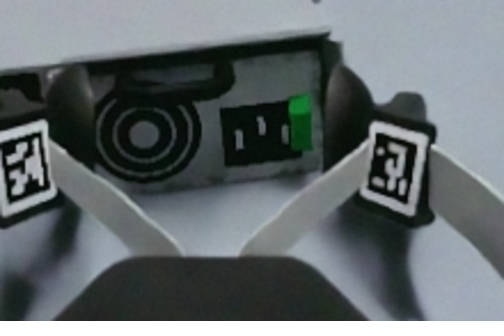

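Good. Run B.

execute_actions(actions=[{"r1":{"joints":{"arm_m":0.2555},"pace":"slow"}}], cameras=[])

execute_actions(actions=[{"r1":{"joints":{"arm_m":0.257,"gripper_m":0.046},"base":{"strafe_m":0.002},"pace":"slow"}}], cameras=[])

execute_actions(actions=[{"r1":{"joints":{"arm_m":0.258,"gripper_m":0.032,"wrist_yaw_rad":-0.02},"pace":"slow"}}], cameras=["r1_wrist_camera"])

execute_actions(actions=[{"r1":{"joints":{"arm_m":0.2615,"lift_m":0.687},"pace":"slow"}}], cameras=[])

execute_actions(actions=[{"r1":{"joints":{"gripper_m":0.018},"pace":"slow"}}], cameras=["r1_wrist_camera"])

Scene clock: 508.33 s.
r1.base_odometry: x=-0.346 y=+0.808 heading=+2.476 (m, m, rad; r1's odometry frame)
r1.turned_by_wheels: +0.000 (rad since the last result)
r1.turned_by_imu: +0.000 (rad since the last result)
r1.base_tilt: forward=+0.0 right=-0.4 (deg)
r1.lidar_m: 0.36 0.39 1.66 1.63 1.87 1.67 1.59 1.70 2.29 2.44 0.56 0.41
r1.base_status: not commanded
r1.joint_positions: lift_m=+0.688 arm_m=+0.253 wrist_yaw_rad=-0.037 wrist_pitch_rad=+0.223 wrist_roll_rad=+0.120 gripper_m=+0.056
r1.joint_status: all done
r1.motor_effort: lift_m=+17(17) arm_m=+13(12) wrist_yaw_rad=+4(4) wrist_pitch_rad=-11(10) wrist_roll_rad=+2(0) gripper_m=-2(2) wheel_0=+0(1) wheel_1=+0(0) wheel_2=-1(1) (%)
r1.hand_pose: x=+0.7020 y=-0.0978 z=+0.8026 quat_wxyz=(+0.992, +0.061, +0.110, -0.025) (m; r1's base frame)
r1.wrist_depth_mm: - - - - - - - / - - - - - - - / - - - - - - 691 / - 603 338 342 439 415 397 / - 273 243 245 300 291 279 / 260 240 224 228 210 222 215 / 207 195 204 - 191 178 181
r2.base_odometry: x=+0.797 y=-1.247 heading=-2.454 (m, m, rad; r2's odometry frame)
r2.turned_by_wheels: +0.000 (rad since the last result)
r2.turned_by_imu: +0.000 (rad since the last result)
r2.base_tilt: forward=+0.1 right=-0.2 (deg)
r2.lidar_m: 0.79 0.85 1.49 2.44 2.53 0.69 0.66 0.71 2.36 2.26 1.50 0.83
r2.base_status: not commanded
r2.joint_positions: lift_m=+1.100 arm_m=+0.002 wrist_yaw_rad=+0.000 wrist_pitch_rad=+1.101 wrist_roll_rad=+0.012 gripper_m=+0.110
r2.joint_status: not commanded
r2.motor_effort: lift_m=+23(23) arm_m=-1(0) wrist_yaw_rad=+0(0) wrist_pitch_rad=-2(3) wrist_roll_rad=-1(2) gripper_m=-1(1) wheel_0=+3(3) wheel_1=+3(3) wheel_2=-2(2) (%)
r2.hand_pose: x=+0.3032 y=-0.0874 z=+1.0208 quat_wxyz=(+0.852, +0.005, +0.523, -0.003) (m; r2's base frame)
r2.wrist_depth_mm: 904 904 904 917 917 931 931 / 1060 1060 1060 1078 1098 1138 1138 / 1281 1281 1308 1336 1366 1366 1366 / 1397 1430 1397 1430 1430 1430 1430 / 1336 1308 1308 1336 1308 1336 1336 / 1229 1205 213 1229 206 1205 1229 / 1138 1118 1138 124 1138 1118 1138
pictures: none
No camera images: the call's "cameras" was empty. Leave "cameras" out to get every camera's image.

Scene clock: 509.17 s.
r1.base_odometry: x=-0.347 y=+0.806 heading=+2.476 (m, m, rad; r1's odometry frame)
r1.turned_by_wheels: +0.000 (rad since the last result)
r1.turned_by_imu: +0.000 (rad since the last result)
r1.base_tilt: forward=-0.1 right=-0.4 (deg)
r1.lidar_m: 0.37 0.38 1.71 1.61 1.87 1.66 1.58 1.67 2.29 2.47 0.56 0.42
r1.base_status: done
r1.joint_positions: lift_m=+0.688 arm_m=+0.255 wrist_yaw_rad=-0.041 wrist_pitch_rad=+0.224 wrist_roll_rad=+0.120 gripper_m=+0.046
r1.joint_status: all done
r1.on_its_own: wrist_yaw_rad is at rest, and its effort (+15) is outside its rest range (-13 to +13)
r1.motor_effort: lift_m=+17(17) arm_m=+14(16) wrist_yaw_rad=+15(15) wrist_pitch_rad=-12(14) wrist_roll_rad=-1(1) gripper_m=-6(8) wheel_0=+1(5) wheel_1=+0(5) wheel_2=-4(4) (%)
r1.hand_pose: x=+0.7030 y=-0.0988 z=+0.8023 quat_wxyz=(+0.992, +0.062, +0.110, -0.027) (m; r1's base frame)
r1.wrist_depth_mm: - - - - - - - / - - - - - - - / - - - - - - 676 / - 591 334 345 436 410 394 / - 268 241 244 298 289 277 / 259 240 222 235 201 221 214 / 206 197 204 - 190 176 180
r2.base_odometry: x=+0.797 y=-1.247 heading=-2.454 (m, m, rad; r2's odometry frame)
r2.turned_by_wheels: +0.000 (rad since the last result)
r2.turned_by_imu: +0.000 (rad since the last result)
r2.base_tilt: forward=+0.1 right=-0.2 (deg)
r2.lidar_m: 0.78 0.82 1.45 2.42 2.53 0.71 0.66 0.70 2.40 2.28 1.49 0.83
r2.base_status: not commanded
r2.joint_positions: lift_m=+1.100 arm_m=+0.002 wrist_yaw_rad=+0.000 wrist_pitch_rad=+1.101 wrist_roll_rad=+0.012 gripper_m=+0.110
r2.joint_status: not commanded
r2.motor_effort: lift_m=+23(23) arm_m=+0(1) wrist_yaw_rad=+0(0) wrist_pitch_rad=-2(2) wrist_roll_rad=-3(1) gripper_m=-1(1) wheel_0=+3(3) wheel_1=+3(3) wheel_2=-2(2) (%)
r2.hand_pose: x=+0.3032 y=-0.0874 z=+1.0208 quat_wxyz=(+0.852, +0.005, +0.523, -0.003) (m; r2's base frame)
r2.wrist_depth_mm: 891 891 904 904 931 917 946 / 1042 1060 1060 1078 1098 1138 1118 / 1281 1281 1336 1336 1336 1397 1397 / 1397 1430 1397 1430 1430 1430 1430 / 1308 1308 1308 1336 1336 1308 1308 / 1229 1205 214 1205 206 1229 1229 / 1138 1160 1138 123 1138 1138 1138
pictures: none
No camera images: the call's "cameras" was empty. Leave "cameras" out to get every camera's image.

Scene clock: 510.13 s.
r1.base_odometry: x=-0.347 y=+0.806 heading=+2.476 (m, m, rad; r1's odometry frame)
r1.turned_by_wheels: +0.000 (rad since the last result)
r1.turned_by_imu: +0.000 (rad since the last result)
r1.base_tilt: forward=-0.1 right=-0.4 (deg)
r1.lidar_m: 0.37 0.39 1.70 1.63 1.88 1.68 1.60 1.67 2.29 2.45 0.56 0.39
r1.base_status: not commanded
r1.joint_positions: lift_m=+0.688 arm_m=+0.256 wrist_yaw_rad=-0.026 wrist_pitch_rad=+0.225 wrist_roll_rad=+0.120 gripper_m=+0.032
r1.joint_status: all done
r1.on_its_own: wrist_yaw_rad is at rest, and its effort (+16) is outside its rest range (-13 to +13)
r1.motor_effort: lift_m=+17(17) arm_m=+12(16) wrist_yaw_rad=+16(34) wrist_pitch_rad=-16(16) wrist_roll_rad=+4(1) gripper_m=-9(9) wheel_0=+0(1) wheel_1=+0(1) wheel_2=-4(8) (%)
r1.hand_pose: x=+0.7056 y=-0.0946 z=+0.8020 quat_wxyz=(+0.992, +0.061, +0.111, -0.019) (m; r1's base frame)
r1.wrist_depth_mm: - - - - - - - / - - - - - - - / - - - - - - 676 / - - 334 317 433 410 392 / - 276 239 243 300 287 277 / 258 241 196 228 195 221 213 / 205 198 203 - 190 177 180
r2.base_odometry: x=+0.797 y=-1.247 heading=-2.454 (m, m, rad; r2's odometry frame)
r2.turned_by_wheels: +0.000 (rad since the last result)
r2.turned_by_imu: +0.000 (rad since the last result)
r2.base_tilt: forward=+0.1 right=-0.2 (deg)
r2.lidar_m: 0.79 0.85 1.43 2.44 2.55 0.70 0.65 0.71 2.37 2.26 1.49 0.83
r2.base_status: not commanded
r2.joint_positions: lift_m=+1.100 arm_m=+0.002 wrist_yaw_rad=+0.000 wrist_pitch_rad=+1.101 wrist_roll_rad=+0.012 gripper_m=+0.110
r2.joint_status: not commanded
r2.motor_effort: lift_m=+23(23) arm_m=+0(0) wrist_yaw_rad=+0(0) wrist_pitch_rad=-2(3) wrist_roll_rad=-1(1) gripper_m=-1(1) wheel_0=+3(3) wheel_1=+3(3) wheel_2=-2(2) (%)
r2.hand_pose: x=+0.3032 y=-0.0874 z=+1.0208 quat_wxyz=(+0.852, +0.005, +0.523, -0.003) (m; r2's base frame)
r2.wrist_depth_mm: 904 904 917 904 917 931 946 / 1060 1078 1078 1078 1078 1118 1138 / 1281 1308 1308 1336 1366 1366 1366 / 1430 1397 1430 1430 1430 1430 1397 / 1308 1308 1308 1336 1336 1336 1308 / 1255 1229 213 1229 206 1205 1229 / 1160 1138 1138 124 1138 1138 1138
pictures: r1_wrist_camera
camera_calibration (this result's frames):
r1_wrist_camera: T_world_to_cam=[[-0.0841697, -0.990751, -0.106434, 0.0430435], [-0.258199, 0.12485, -0.95799, 1.00824], [0.962418, -0.0531526, -0.26632, -0.242155], [0, 0, 0, 1]] pos_world=[0.497005, -0.0961051, 0.905978]
Images, in order (width x height): r1_wrist_camera 616x392.

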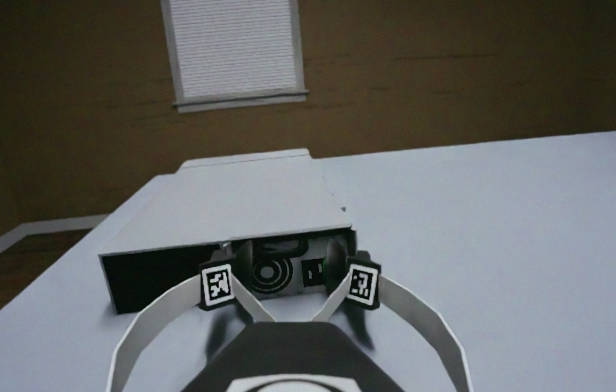

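Scene clock: 510.80 s.
r1.base_odometry: x=-0.347 y=+0.806 heading=+2.476 (m, m, rad; r1's odometry frame)
r1.turned_by_wheels: +0.000 (rad since the last result)
r1.turned_by_imu: +0.000 (rad since the last result)
r1.base_tilt: forward=-0.1 right=-0.4 (deg)
r1.lidar_m: 0.37 0.40 1.69 1.63 1.87 1.66 1.60 1.68 2.31 2.46 0.56 0.40
r1.base_status: not commanded
r1.joint_positions: lift_m=+0.687 arm_m=+0.259 wrist_yaw_rad=-0.029 wrist_pitch_rad=+0.225 wrist_roll_rad=+0.120 gripper_m=+0.032
r1.joint_status: all done
r1.on_its_own: wrist_yaw_rad is at rest, and its effort (+24) is outside its rest range (-13 to +13)
r1.motor_effort: lift_m=+16(18) arm_m=+16(17) wrist_yaw_rad=+24(24) wrist_pitch_rad=-15(16) wrist_roll_rad=+2(0) gripper_m=-7(8) wheel_0=-1(1) wheel_1=+1(1) wheel_2=-6(6) (%)
r1.hand_pose: x=+0.7081 y=-0.0955 z=+0.8012 quat_wxyz=(+0.992, +0.061, +0.111, -0.021) (m; r1's base frame)
r1.wrist_depth_mm: - - - - - - - / - - - - - - - / - - - - - - 661 / - 585 329 319 433 407 389 / - 267 237 239 300 286 274 / 258 236 190 227 190 219 213 / 205 195 203 - 190 176 179
r2.base_odometry: x=+0.797 y=-1.247 heading=-2.454 (m, m, rad; r2's odometry frame)
r2.turned_by_wheels: +0.000 (rad since the last result)
r2.turned_by_imu: +0.000 (rad since the last result)
r2.base_tilt: forward=+0.1 right=-0.2 (deg)
r2.lidar_m: 0.79 0.83 1.50 2.43 2.54 0.70 0.65 0.70 2.38 2.28 1.48 0.83
r2.base_status: not commanded
r2.joint_positions: lift_m=+1.100 arm_m=+0.002 wrist_yaw_rad=+0.000 wrist_pitch_rad=+1.101 wrist_roll_rad=+0.012 gripper_m=+0.110
r2.joint_status: not commanded
r2.motor_effort: lift_m=+23(23) arm_m=-1(1) wrist_yaw_rad=+0(0) wrist_pitch_rad=-3(3) wrist_roll_rad=-3(1) gripper_m=-1(2) wheel_0=+3(3) wheel_1=+3(3) wheel_2=-2(2) (%)
r2.hand_pose: x=+0.3032 y=-0.0874 z=+1.0208 quat_wxyz=(+0.852, +0.005, +0.523, -0.003) (m; r2's base frame)
r2.wrist_depth_mm: 904 891 904 917 931 931 946 / 1042 1060 1060 1098 1098 1118 1138 / 1308 1308 1308 1308 1366 1366 1397 / 1397 1430 1397 1430 1430 1430 1430 / 1336 1336 1308 1336 1336 1308 1308 / 1205 1205 213 1255 205 1229 1229 / 1138 1138 1138 124 1138 1160 1160
pictures: none
No camera images: the call's "cameras" was empty. Leave "cameras" out to get every camera's image.

Scene clock: 511.77 s.
r1.base_odometry: x=-0.347 y=+0.806 heading=+2.476 (m, m, rad; r1's odometry frame)
r1.turned_by_wheels: +0.000 (rad since the last result)
r1.turned_by_imu: +0.000 (rad since the last result)
r1.base_tilt: forward=-0.1 right=-0.4 (deg)
r1.lidar_m: 0.37 0.42 1.67 1.62 1.89 1.68 1.58 1.66 2.29 2.46 0.54 0.37
r1.base_status: not commanded
r1.joint_positions: lift_m=+0.687 arm_m=+0.259 wrist_yaw_rad=-0.026 wrist_pitch_rad=+0.225 wrist_roll_rad=+0.120 gripper_m=+0.018
r1.joint_status: all done
r1.on_its_own: wrist_yaw_rad is at rest, and its effort (+17) is outside its rest range (-13 to +13)
r1.motor_effort: lift_m=+16(16) arm_m=+14(16) wrist_yaw_rad=+17(24) wrist_pitch_rad=-16(16) wrist_roll_rad=+1(1) gripper_m=-11(14) wheel_0=-1(0) wheel_1=+1(1) wheel_2=-6(6) (%)
r1.hand_pose: x=+0.7088 y=-0.0948 z=+0.8011 quat_wxyz=(+0.992, +0.061, +0.111, -0.020) (m; r1's base frame)
r1.wrist_depth_mm: - - - - - - - / - - - - - - - / - - - - - - 654 / - - 329 314 430 407 389 / - 274 236 238 293 285 272 / 258 235 190 227 193 220 211 / 204 196 202 - 189 175 177
r2.base_odometry: x=+0.797 y=-1.247 heading=-2.454 (m, m, rad; r2's odometry frame)
r2.turned_by_wheels: +0.000 (rad since the last result)
r2.turned_by_imu: +0.000 (rad since the last result)
r2.base_tilt: forward=+0.1 right=-0.2 (deg)
r2.lidar_m: 0.78 0.83 1.47 2.44 2.53 0.70 0.65 0.69 2.38 2.27 1.48 0.86
r2.base_status: not commanded
r2.joint_positions: lift_m=+1.100 arm_m=+0.002 wrist_yaw_rad=+0.000 wrist_pitch_rad=+1.101 wrist_roll_rad=+0.012 gripper_m=+0.110
r2.joint_status: not commanded
r2.motor_effort: lift_m=+23(23) arm_m=-1(0) wrist_yaw_rad=+0(0) wrist_pitch_rad=-3(2) wrist_roll_rad=-2(1) gripper_m=+0(1) wheel_0=+3(3) wheel_1=+3(3) wheel_2=-2(1) (%)
r2.hand_pose: x=+0.3032 y=-0.0874 z=+1.0208 quat_wxyz=(+0.852, +0.005, +0.523, -0.003) (m; r2's base frame)
r2.wrist_depth_mm: 891 891 904 931 931 946 946 / 1060 1078 1078 1078 1098 1118 1138 / 1281 1308 1308 1336 1336 1336 1366 / 1430 1430 1397 1397 1397 1397 1430 / 1308 1336 1308 1308 1308 1308 1336 / 1229 1205 214 1205 205 1205 1229 / 1138 1118 1138 123 1160 1118 1160
pictures: r1_wrist_camera
camera_calibration (this result's frames):
r1_wrist_camera: T_world_to_cam=[[-0.0848053, -0.990697, -0.106432, 0.043487], [-0.258148, 0.125015, -0.957983, 1.00816], [0.962376, -0.0537668, -0.266348, -0.245447], [0, 0, 0, 1]] pos_world=[0.500155, -0.09615, 0.905054]
Images, in order (width x height): r1_wrist_camera 616x392.

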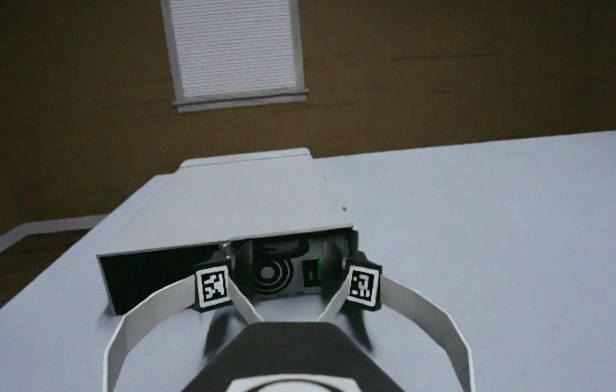

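execute_actions(actions=[{"r1":{"joints":{"gripper_m":0.004,"lift_m":0.6855},"pace":"slow"}}], cameras=[])

execute_actions(actions=[{"r1":{"joints":{"arm_m":0.264,"gripper_m":-0.010,"lift_m":0.6845},"pace":"slow"}}], cameras=[])

execute_actions(actions=[{"r1":{"joints":{"arm_m":0.2675,"gripper_m":-0.024,"lift_m":0.6835},"base":{"strafe_m":-0.002},"pace":"slow"}}], cameras=[])

execute_actions(actions=[{"r1":{"joints":{"arm_m":0.2705,"gripper_m":-0.038,"lift_m":0.6825},"pace":"slow"}}], cameras=[])

execute_actions(actions=[{"r1":{"joints":{"arm_m":0.264},"base":{"strafe_m":-0.003},"pace":"slow"}}], cameras=[])

execute_actions(actions=[{"r1":{"joints":{"arm_m":0.262,"lift_m":0.685},"base":{"strafe_m":-0.002},"pace":"slow"}}], cameras=["r1_wrist_camera"])

Scene clock: 513.17 s.
r1.base_odometry: x=-0.347 y=+0.806 heading=+2.476 (m, m, rad; r1's odometry frame)
r1.turned_by_wheels: +0.000 (rad since the last result)
r1.turned_by_imu: +0.000 (rad since the last result)
r1.base_tilt: forward=-0.1 right=-0.4 (deg)
r1.lidar_m: 0.38 0.39 1.68 1.63 1.87 1.65 1.59 1.66 2.28 2.48 0.58 0.40
r1.base_status: not commanded
r1.joint_positions: lift_m=+0.686 arm_m=+0.260 wrist_yaw_rad=-0.024 wrist_pitch_rad=+0.224 wrist_roll_rad=+0.119 gripper_m=+0.004
r1.joint_status: all done
r1.motor_effort: lift_m=+17(17) arm_m=+10(14) wrist_yaw_rad=+10(16) wrist_pitch_rad=-13(15) wrist_roll_rad=+3(0) gripper_m=-23(23) wheel_0=-1(0) wheel_1=+1(1) wheel_2=-4(6) (%)
r1.hand_pose: x=+0.7097 y=-0.0941 z=+0.7998 quat_wxyz=(+0.992, +0.061, +0.111, -0.019) (m; r1's base frame)
r1.wrist_depth_mm: - - - - - - - / - - - - - - - / - - - - - - 661 / - - 325 312 430 404 389 / - 264 233 237 291 285 272 / 255 223 202 224 186 216 211 / 203 194 201 - 189 175 177
r2.base_odometry: x=+0.797 y=-1.247 heading=-2.454 (m, m, rad; r2's odometry frame)
r2.turned_by_wheels: +0.000 (rad since the last result)
r2.turned_by_imu: +0.000 (rad since the last result)
r2.base_tilt: forward=+0.1 right=-0.2 (deg)
r2.lidar_m: 0.79 0.82 1.45 2.45 2.53 0.70 0.64 0.71 2.39 2.28 1.48 0.85
r2.base_status: not commanded
r2.joint_positions: lift_m=+1.100 arm_m=+0.002 wrist_yaw_rad=+0.000 wrist_pitch_rad=+1.101 wrist_roll_rad=+0.012 gripper_m=+0.110
r2.joint_status: not commanded
r2.motor_effort: lift_m=+23(22) arm_m=-1(0) wrist_yaw_rad=+0(0) wrist_pitch_rad=-2(2) wrist_roll_rad=-3(2) gripper_m=-1(1) wheel_0=+3(3) wheel_1=+3(3) wheel_2=-1(2) (%)
r2.hand_pose: x=+0.3032 y=-0.0874 z=+1.0208 quat_wxyz=(+0.852, +0.005, +0.523, -0.003) (m; r2's base frame)
r2.wrist_depth_mm: 891 904 917 917 917 946 931 / 1060 1042 1060 1078 1098 1098 1138 / 1281 1308 1308 1336 1336 1366 1397 / 1430 1430 1430 1397 1464 1430 1430 / 1308 1308 1336 1308 1308 1336 1308 / 1205 1205 214 1205 205 1229 1229 / 1160 1118 1160 124 1138 1118 1138
pictures: none
No camera images: the call's "cameras" was empty. Leave "cameras" out to get every camera's image.

Scene clock: 514.07 s.
r1.base_odometry: x=-0.347 y=+0.806 heading=+2.476 (m, m, rad; r1's odometry frame)
r1.turned_by_wheels: +0.000 (rad since the last result)
r1.turned_by_imu: +0.000 (rad since the last result)
r1.base_tilt: forward=+0.0 right=-0.3 (deg)
r1.lidar_m: 0.37 0.41 1.68 1.63 1.88 1.67 1.60 1.66 2.29 2.46 0.57 0.38
r1.base_status: not commanded
r1.joint_positions: lift_m=+0.685 arm_m=+0.262 wrist_yaw_rad=-0.023 wrist_pitch_rad=+0.224 wrist_roll_rad=+0.119 gripper_m=-0.009
r1.joint_status: all done
r1.motor_effort: lift_m=+17(17) arm_m=+9(10) wrist_yaw_rad=+7(15) wrist_pitch_rad=-11(13) wrist_roll_rad=+2(0) gripper_m=-25(27) wheel_0=-1(1) wheel_1=+0(0) wheel_2=-2(4) (%)
r1.hand_pose: x=+0.7125 y=-0.0939 z=+0.7990 quat_wxyz=(+0.992, +0.060, +0.111, -0.018) (m; r1's base frame)
r1.wrist_depth_mm: - - - - - - - / - - - - - - - / - - - - - - 668 / - - 322 306 424 407 384 / - 260 232 234 289 282 272 / 254 221 202 224 189 213 209 / 201 193 198 - 187 173 176
r2.base_odometry: x=+0.797 y=-1.247 heading=-2.454 (m, m, rad; r2's odometry frame)
r2.turned_by_wheels: +0.000 (rad since the last result)
r2.turned_by_imu: +0.000 (rad since the last result)
r2.base_tilt: forward=+0.1 right=-0.2 (deg)
r2.lidar_m: 0.79 0.83 1.46 2.43 2.54 0.69 0.65 0.69 2.38 2.28 1.50 0.85
r2.base_status: not commanded
r2.joint_positions: lift_m=+1.100 arm_m=+0.002 wrist_yaw_rad=+0.000 wrist_pitch_rad=+1.101 wrist_roll_rad=+0.012 gripper_m=+0.110
r2.joint_status: not commanded
r2.motor_effort: lift_m=+23(23) arm_m=-1(0) wrist_yaw_rad=+0(0) wrist_pitch_rad=-1(3) wrist_roll_rad=-1(2) gripper_m=-1(1) wheel_0=+3(3) wheel_1=+3(3) wheel_2=-2(2) (%)
r2.hand_pose: x=+0.3032 y=-0.0874 z=+1.0208 quat_wxyz=(+0.852, +0.005, +0.523, -0.003) (m; r2's base frame)
r2.wrist_depth_mm: 904 904 904 917 931 931 960 / 1042 1060 1078 1098 1078 1098 1138 / 1281 1281 1308 1308 1336 1336 1397 / 1430 1397 1397 1430 1430 1430 1430 / 1336 1308 1308 1308 1336 1308 1308 / 1229 1205 213 1205 206 1229 1229 / 1138 1118 1160 124 1138 1138 1138
pictures: none
No camera images: the call's "cameras" was empty. Leave "cameras" out to get every camera's image.

Scene clock: 514.93 s.
r1.base_odometry: x=-0.345 y=+0.808 heading=+2.476 (m, m, rad; r1's odometry frame)
r1.turned_by_wheels: +0.000 (rad since the last result)
r1.turned_by_imu: +0.000 (rad since the last result)
r1.base_tilt: forward=+0.0 right=-0.3 (deg)
r1.lidar_m: 0.37 0.40 1.69 1.61 1.88 1.65 1.59 1.64 2.29 2.47 0.59 0.39
r1.base_status: done
r1.joint_positions: lift_m=+0.684 arm_m=+0.266 wrist_yaw_rad=-0.022 wrist_pitch_rad=+0.223 wrist_roll_rad=+0.119 gripper_m=-0.023
r1.joint_status: all done
r1.motor_effort: lift_m=+16(16) arm_m=+10(14) wrist_yaw_rad=+5(9) wrist_pitch_rad=-11(12) wrist_roll_rad=+3(2) gripper_m=-26(26) wheel_0=+1(3) wheel_1=+1(3) wheel_2=-2(2) (%)
r1.hand_pose: x=+0.7160 y=-0.0936 z=+0.7980 quat_wxyz=(+0.992, +0.060, +0.111, -0.017) (m; r1's base frame)
r1.wrist_depth_mm: - - - - - - - / - - - - - - - / - - - - - - 661 / - 569 319 306 424 404 382 / - 254 227 230 290 281 270 / 251 167 203 224 185 211 207 / 199 193 198 - 186 174 175
r2.base_odometry: x=+0.797 y=-1.247 heading=-2.454 (m, m, rad; r2's odometry frame)
r2.turned_by_wheels: +0.000 (rad since the last result)
r2.turned_by_imu: +0.000 (rad since the last result)
r2.base_tilt: forward=+0.1 right=-0.2 (deg)
r2.lidar_m: 0.80 0.85 1.46 2.44 2.55 0.69 0.66 0.67 2.37 2.27 1.48 0.84
r2.base_status: not commanded
r2.joint_positions: lift_m=+1.100 arm_m=+0.002 wrist_yaw_rad=+0.000 wrist_pitch_rad=+1.101 wrist_roll_rad=+0.012 gripper_m=+0.110
r2.joint_status: not commanded
r2.motor_effort: lift_m=+23(23) arm_m=+0(0) wrist_yaw_rad=+0(0) wrist_pitch_rad=-2(2) wrist_roll_rad=-2(1) gripper_m=-2(1) wheel_0=+3(3) wheel_1=+3(3) wheel_2=-2(2) (%)
r2.hand_pose: x=+0.3032 y=-0.0874 z=+1.0208 quat_wxyz=(+0.852, +0.005, +0.523, -0.003) (m; r2's base frame)
r2.wrist_depth_mm: 891 904 917 917 917 931 946 / 1060 1060 1078 1078 1078 1118 1118 / 1281 1308 1308 1336 1366 1366 1397 / 1397 1430 1430 1430 1430 1430 1464 / 1336 1308 1308 1336 1336 1336 1336 / 1229 1205 214 1229 206 1205 1255 / 1160 1138 1138 124 1160 1118 1160
pictures: none
No camera images: the call's "cameras" was empty. Leave "cameras" out to get every camera's image.

Scene clock: 515.80 s.
r1.base_odometry: x=-0.345 y=+0.808 heading=+2.476 (m, m, rad; r1's odometry frame)
r1.turned_by_wheels: +0.000 (rad since the last result)
r1.turned_by_imu: +0.000 (rad since the last result)
r1.base_tilt: forward=+0.0 right=-0.3 (deg)
r1.lidar_m: 0.38 0.42 1.70 1.62 1.88 1.66 1.60 1.66 2.32 2.44 0.55 0.39
r1.base_status: not commanded
r1.joint_positions: lift_m=+0.683 arm_m=+0.269 wrist_yaw_rad=-0.021 wrist_pitch_rad=+0.223 wrist_roll_rad=+0.119 gripper_m=-0.037
r1.joint_status: all done
r1.motor_effort: lift_m=+17(16) arm_m=+9(10) wrist_yaw_rad=+4(7) wrist_pitch_rad=-11(10) wrist_roll_rad=+4(3) gripper_m=-30(30) wheel_0=+1(1) wheel_1=+0(1) wheel_2=-2(2) (%)
r1.hand_pose: x=+0.7192 y=-0.0934 z=+0.7971 quat_wxyz=(+0.992, +0.060, +0.111, -0.017) (m; r1's base frame)
r1.wrist_depth_mm: - - - - - - - / - - - - - - - / - - - - - - 654 / - 569 317 300 421 397 382 / - 251 224 227 287 278 268 / 249 168 196 220 182 199 207 / 195 191 196 - 184 173 174
r2.base_odometry: x=+0.797 y=-1.247 heading=-2.454 (m, m, rad; r2's odometry frame)
r2.turned_by_wheels: +0.000 (rad since the last result)
r2.turned_by_imu: +0.000 (rad since the last result)
r2.base_tilt: forward=+0.1 right=-0.2 (deg)
r2.lidar_m: 0.79 0.84 1.47 2.44 2.54 0.68 0.66 0.69 2.39 2.28 1.47 0.83
r2.base_status: not commanded
r2.joint_positions: lift_m=+1.100 arm_m=+0.002 wrist_yaw_rad=+0.000 wrist_pitch_rad=+1.101 wrist_roll_rad=+0.012 gripper_m=+0.110
r2.joint_status: not commanded
r2.motor_effort: lift_m=+23(23) arm_m=+0(1) wrist_yaw_rad=+0(1) wrist_pitch_rad=-3(2) wrist_roll_rad=+0(2) gripper_m=+0(2) wheel_0=+3(3) wheel_1=+3(3) wheel_2=-2(2) (%)
r2.hand_pose: x=+0.3032 y=-0.0874 z=+1.0208 quat_wxyz=(+0.852, +0.005, +0.523, -0.003) (m; r2's base frame)
r2.wrist_depth_mm: 891 891 904 917 917 931 946 / 1042 1078 1060 1078 1078 1118 1118 / 1308 1308 1308 1336 1336 1366 1366 / 1430 1430 1397 1430 1430 1430 1430 / 1336 1308 1308 1308 1308 1308 1308 / 1205 1205 214 1229 205 1205 1255 / 1138 1118 1138 124 1118 1138 1138
pictures: none
No camera images: the call's "cameras" was empty. Leave "cameras" out to get every camera's image.

Scene clock: 516.60 s.
r1.base_odometry: x=-0.344 y=+0.810 heading=+2.476 (m, m, rad; r1's odometry frame)
r1.turned_by_wheels: +0.001 (rad since the last result)
r1.turned_by_imu: +0.001 (rad since the last result)
r1.base_tilt: forward=+0.0 right=-0.4 (deg)
r1.lidar_m: 0.38 0.39 1.68 1.63 1.89 1.67 1.59 1.67 2.28 2.46 0.57 0.37
r1.base_status: done
r1.joint_positions: lift_m=+0.683 arm_m=+0.266 wrist_yaw_rad=-0.016 wrist_pitch_rad=+0.223 wrist_roll_rad=+0.119 gripper_m=-0.037
r1.joint_status: all done
r1.on_its_own: wrist_yaw_rad is at rest, and its effort (-15) is outside its rest range (-13 to +13)
r1.motor_effort: lift_m=+18(17) arm_m=-12(12) wrist_yaw_rad=-15(14) wrist_pitch_rad=-9(10) wrist_roll_rad=+5(3) gripper_m=-32(32) wheel_0=+2(3) wheel_1=+0(5) wheel_2=+4(4) (%)
r1.hand_pose: x=+0.7170 y=-0.0918 z=+0.7972 quat_wxyz=(+0.992, +0.060, +0.111, -0.014) (m; r1's base frame)
r1.wrist_depth_mm: - - - - - - - / - - - - - - - / - - - - - - 640 / - - 320 303 421 399 387 / - 253 226 229 287 279 268 / 251 166 202 225 182 201 206 / 195 192 197 - 184 173 174
r2.base_odometry: x=+0.797 y=-1.247 heading=-2.454 (m, m, rad; r2's odometry frame)
r2.turned_by_wheels: +0.000 (rad since the last result)
r2.turned_by_imu: +0.000 (rad since the last result)
r2.base_tilt: forward=+0.2 right=-0.2 (deg)
r2.lidar_m: 0.79 0.84 1.49 2.42 2.54 0.70 0.65 0.72 2.39 2.27 1.49 0.84
r2.base_status: not commanded
r2.joint_positions: lift_m=+1.100 arm_m=+0.002 wrist_yaw_rad=+0.000 wrist_pitch_rad=+1.101 wrist_roll_rad=+0.012 gripper_m=+0.110
r2.joint_status: not commanded
r2.motor_effort: lift_m=+23(23) arm_m=+0(1) wrist_yaw_rad=+0(0) wrist_pitch_rad=-2(2) wrist_roll_rad=-1(0) gripper_m=-1(2) wheel_0=+3(3) wheel_1=+3(3) wheel_2=-2(3) (%)
r2.hand_pose: x=+0.3032 y=-0.0874 z=+1.0208 quat_wxyz=(+0.852, +0.005, +0.523, -0.003) (m; r2's base frame)
r2.wrist_depth_mm: 891 904 904 917 931 931 931 / 1042 1060 1060 1098 1078 1098 1118 / 1255 1308 1308 1336 1336 1336 1366 / 1430 1464 1430 1397 1464 1430 1430 / 1308 1308 1336 1308 1336 1308 1308 / 1229 1229 214 1229 206 1205 1205 / 1160 1138 1160 124 1138 1138 1138
pictures: none
No camera images: the call's "cameras" was empty. Leave "cameras" out to get every camera's image.

Scene clock: 517.17 s.
r1.base_odometry: x=-0.343 y=+0.812 heading=+2.477 (m, m, rad; r1's odometry frame)
r1.turned_by_wheels: +0.001 (rad since the last result)
r1.turned_by_imu: +0.001 (rad since the last result)
r1.base_tilt: forward=+0.0 right=-0.3 (deg)
r1.lidar_m: 0.36 0.40 1.69 1.64 1.85 1.67 1.60 1.68 2.27 2.46 0.56 0.39
r1.base_status: done
r1.joint_positions: lift_m=+0.685 arm_m=+0.264 wrist_yaw_rad=-0.014 wrist_pitch_rad=+0.224 wrist_roll_rad=+0.119 gripper_m=-0.037
r1.joint_status: all done
r1.on_its_own: wrist_yaw_rad is at rest, and its effort (-19) is outside its rest range (-13 to +13)
r1.motor_effort: lift_m=+25(25) arm_m=-14(12) wrist_yaw_rad=-19(21) wrist_pitch_rad=-12(11) wrist_roll_rad=+3(5) gripper_m=-35(35) wheel_0=+0(4) wheel_1=+1(3) wheel_2=+6(5) (%)
r1.hand_pose: x=+0.7154 y=-0.0913 z=+0.7988 quat_wxyz=(+0.992, +0.060, +0.111, -0.013) (m; r1's base frame)
r1.wrist_depth_mm: - - - - - - - / - - - - - - - / - - - - - - 654 / - - 319 306 424 399 379 / - 256 229 230 291 281 270 / 252 164 194 224 182 201 209 / 196 193 198 - 186 175 176
r2.base_odometry: x=+0.797 y=-1.247 heading=-2.454 (m, m, rad; r2's odometry frame)
r2.turned_by_wheels: +0.000 (rad since the last result)
r2.turned_by_imu: +0.000 (rad since the last result)
r2.base_tilt: forward=+0.1 right=-0.2 (deg)
r2.lidar_m: 0.80 0.85 1.47 2.43 2.54 0.72 0.65 0.71 2.37 2.28 1.47 0.81
r2.base_status: not commanded
r2.joint_positions: lift_m=+1.100 arm_m=+0.002 wrist_yaw_rad=+0.000 wrist_pitch_rad=+1.101 wrist_roll_rad=+0.012 gripper_m=+0.110
r2.joint_status: not commanded
r2.motor_effort: lift_m=+23(23) arm_m=-1(0) wrist_yaw_rad=+0(0) wrist_pitch_rad=-3(2) wrist_roll_rad=-1(2) gripper_m=-1(1) wheel_0=+3(3) wheel_1=+3(3) wheel_2=-2(2) (%)
r2.hand_pose: x=+0.3032 y=-0.0874 z=+1.0208 quat_wxyz=(+0.852, +0.005, +0.523, -0.003) (m; r2's base frame)
r2.wrist_depth_mm: 891 904 904 904 917 917 946 / 1060 1060 1078 1078 1098 1118 1118 / 1308 1308 1281 1336 1397 1397 1397 / 1430 1397 1397 1430 1430 1430 1430 / 1308 1308 1308 1308 1336 1336 1336 / 1205 1205 214 1205 205 1229 1229 / 1138 1098 1138 123 1138 1118 1138
pictures: r1_wrist_camera
camera_calibration (this result's frames):
r1_wrist_camera: T_world_to_cam=[[-0.0719673, -0.991799, -0.105617, 0.0373498], [-0.258098, 0.120803, -0.958536, 1.0073], [0.963434, -0.0417236, -0.264676, -0.253237], [0, 0, 0, 1]] pos_world=[0.506648, -0.095208, 0.902455]
Images, in order (width x height): r1_wrist_camera 616x392.

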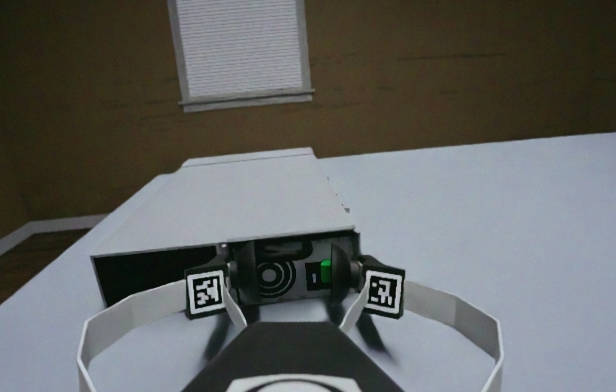

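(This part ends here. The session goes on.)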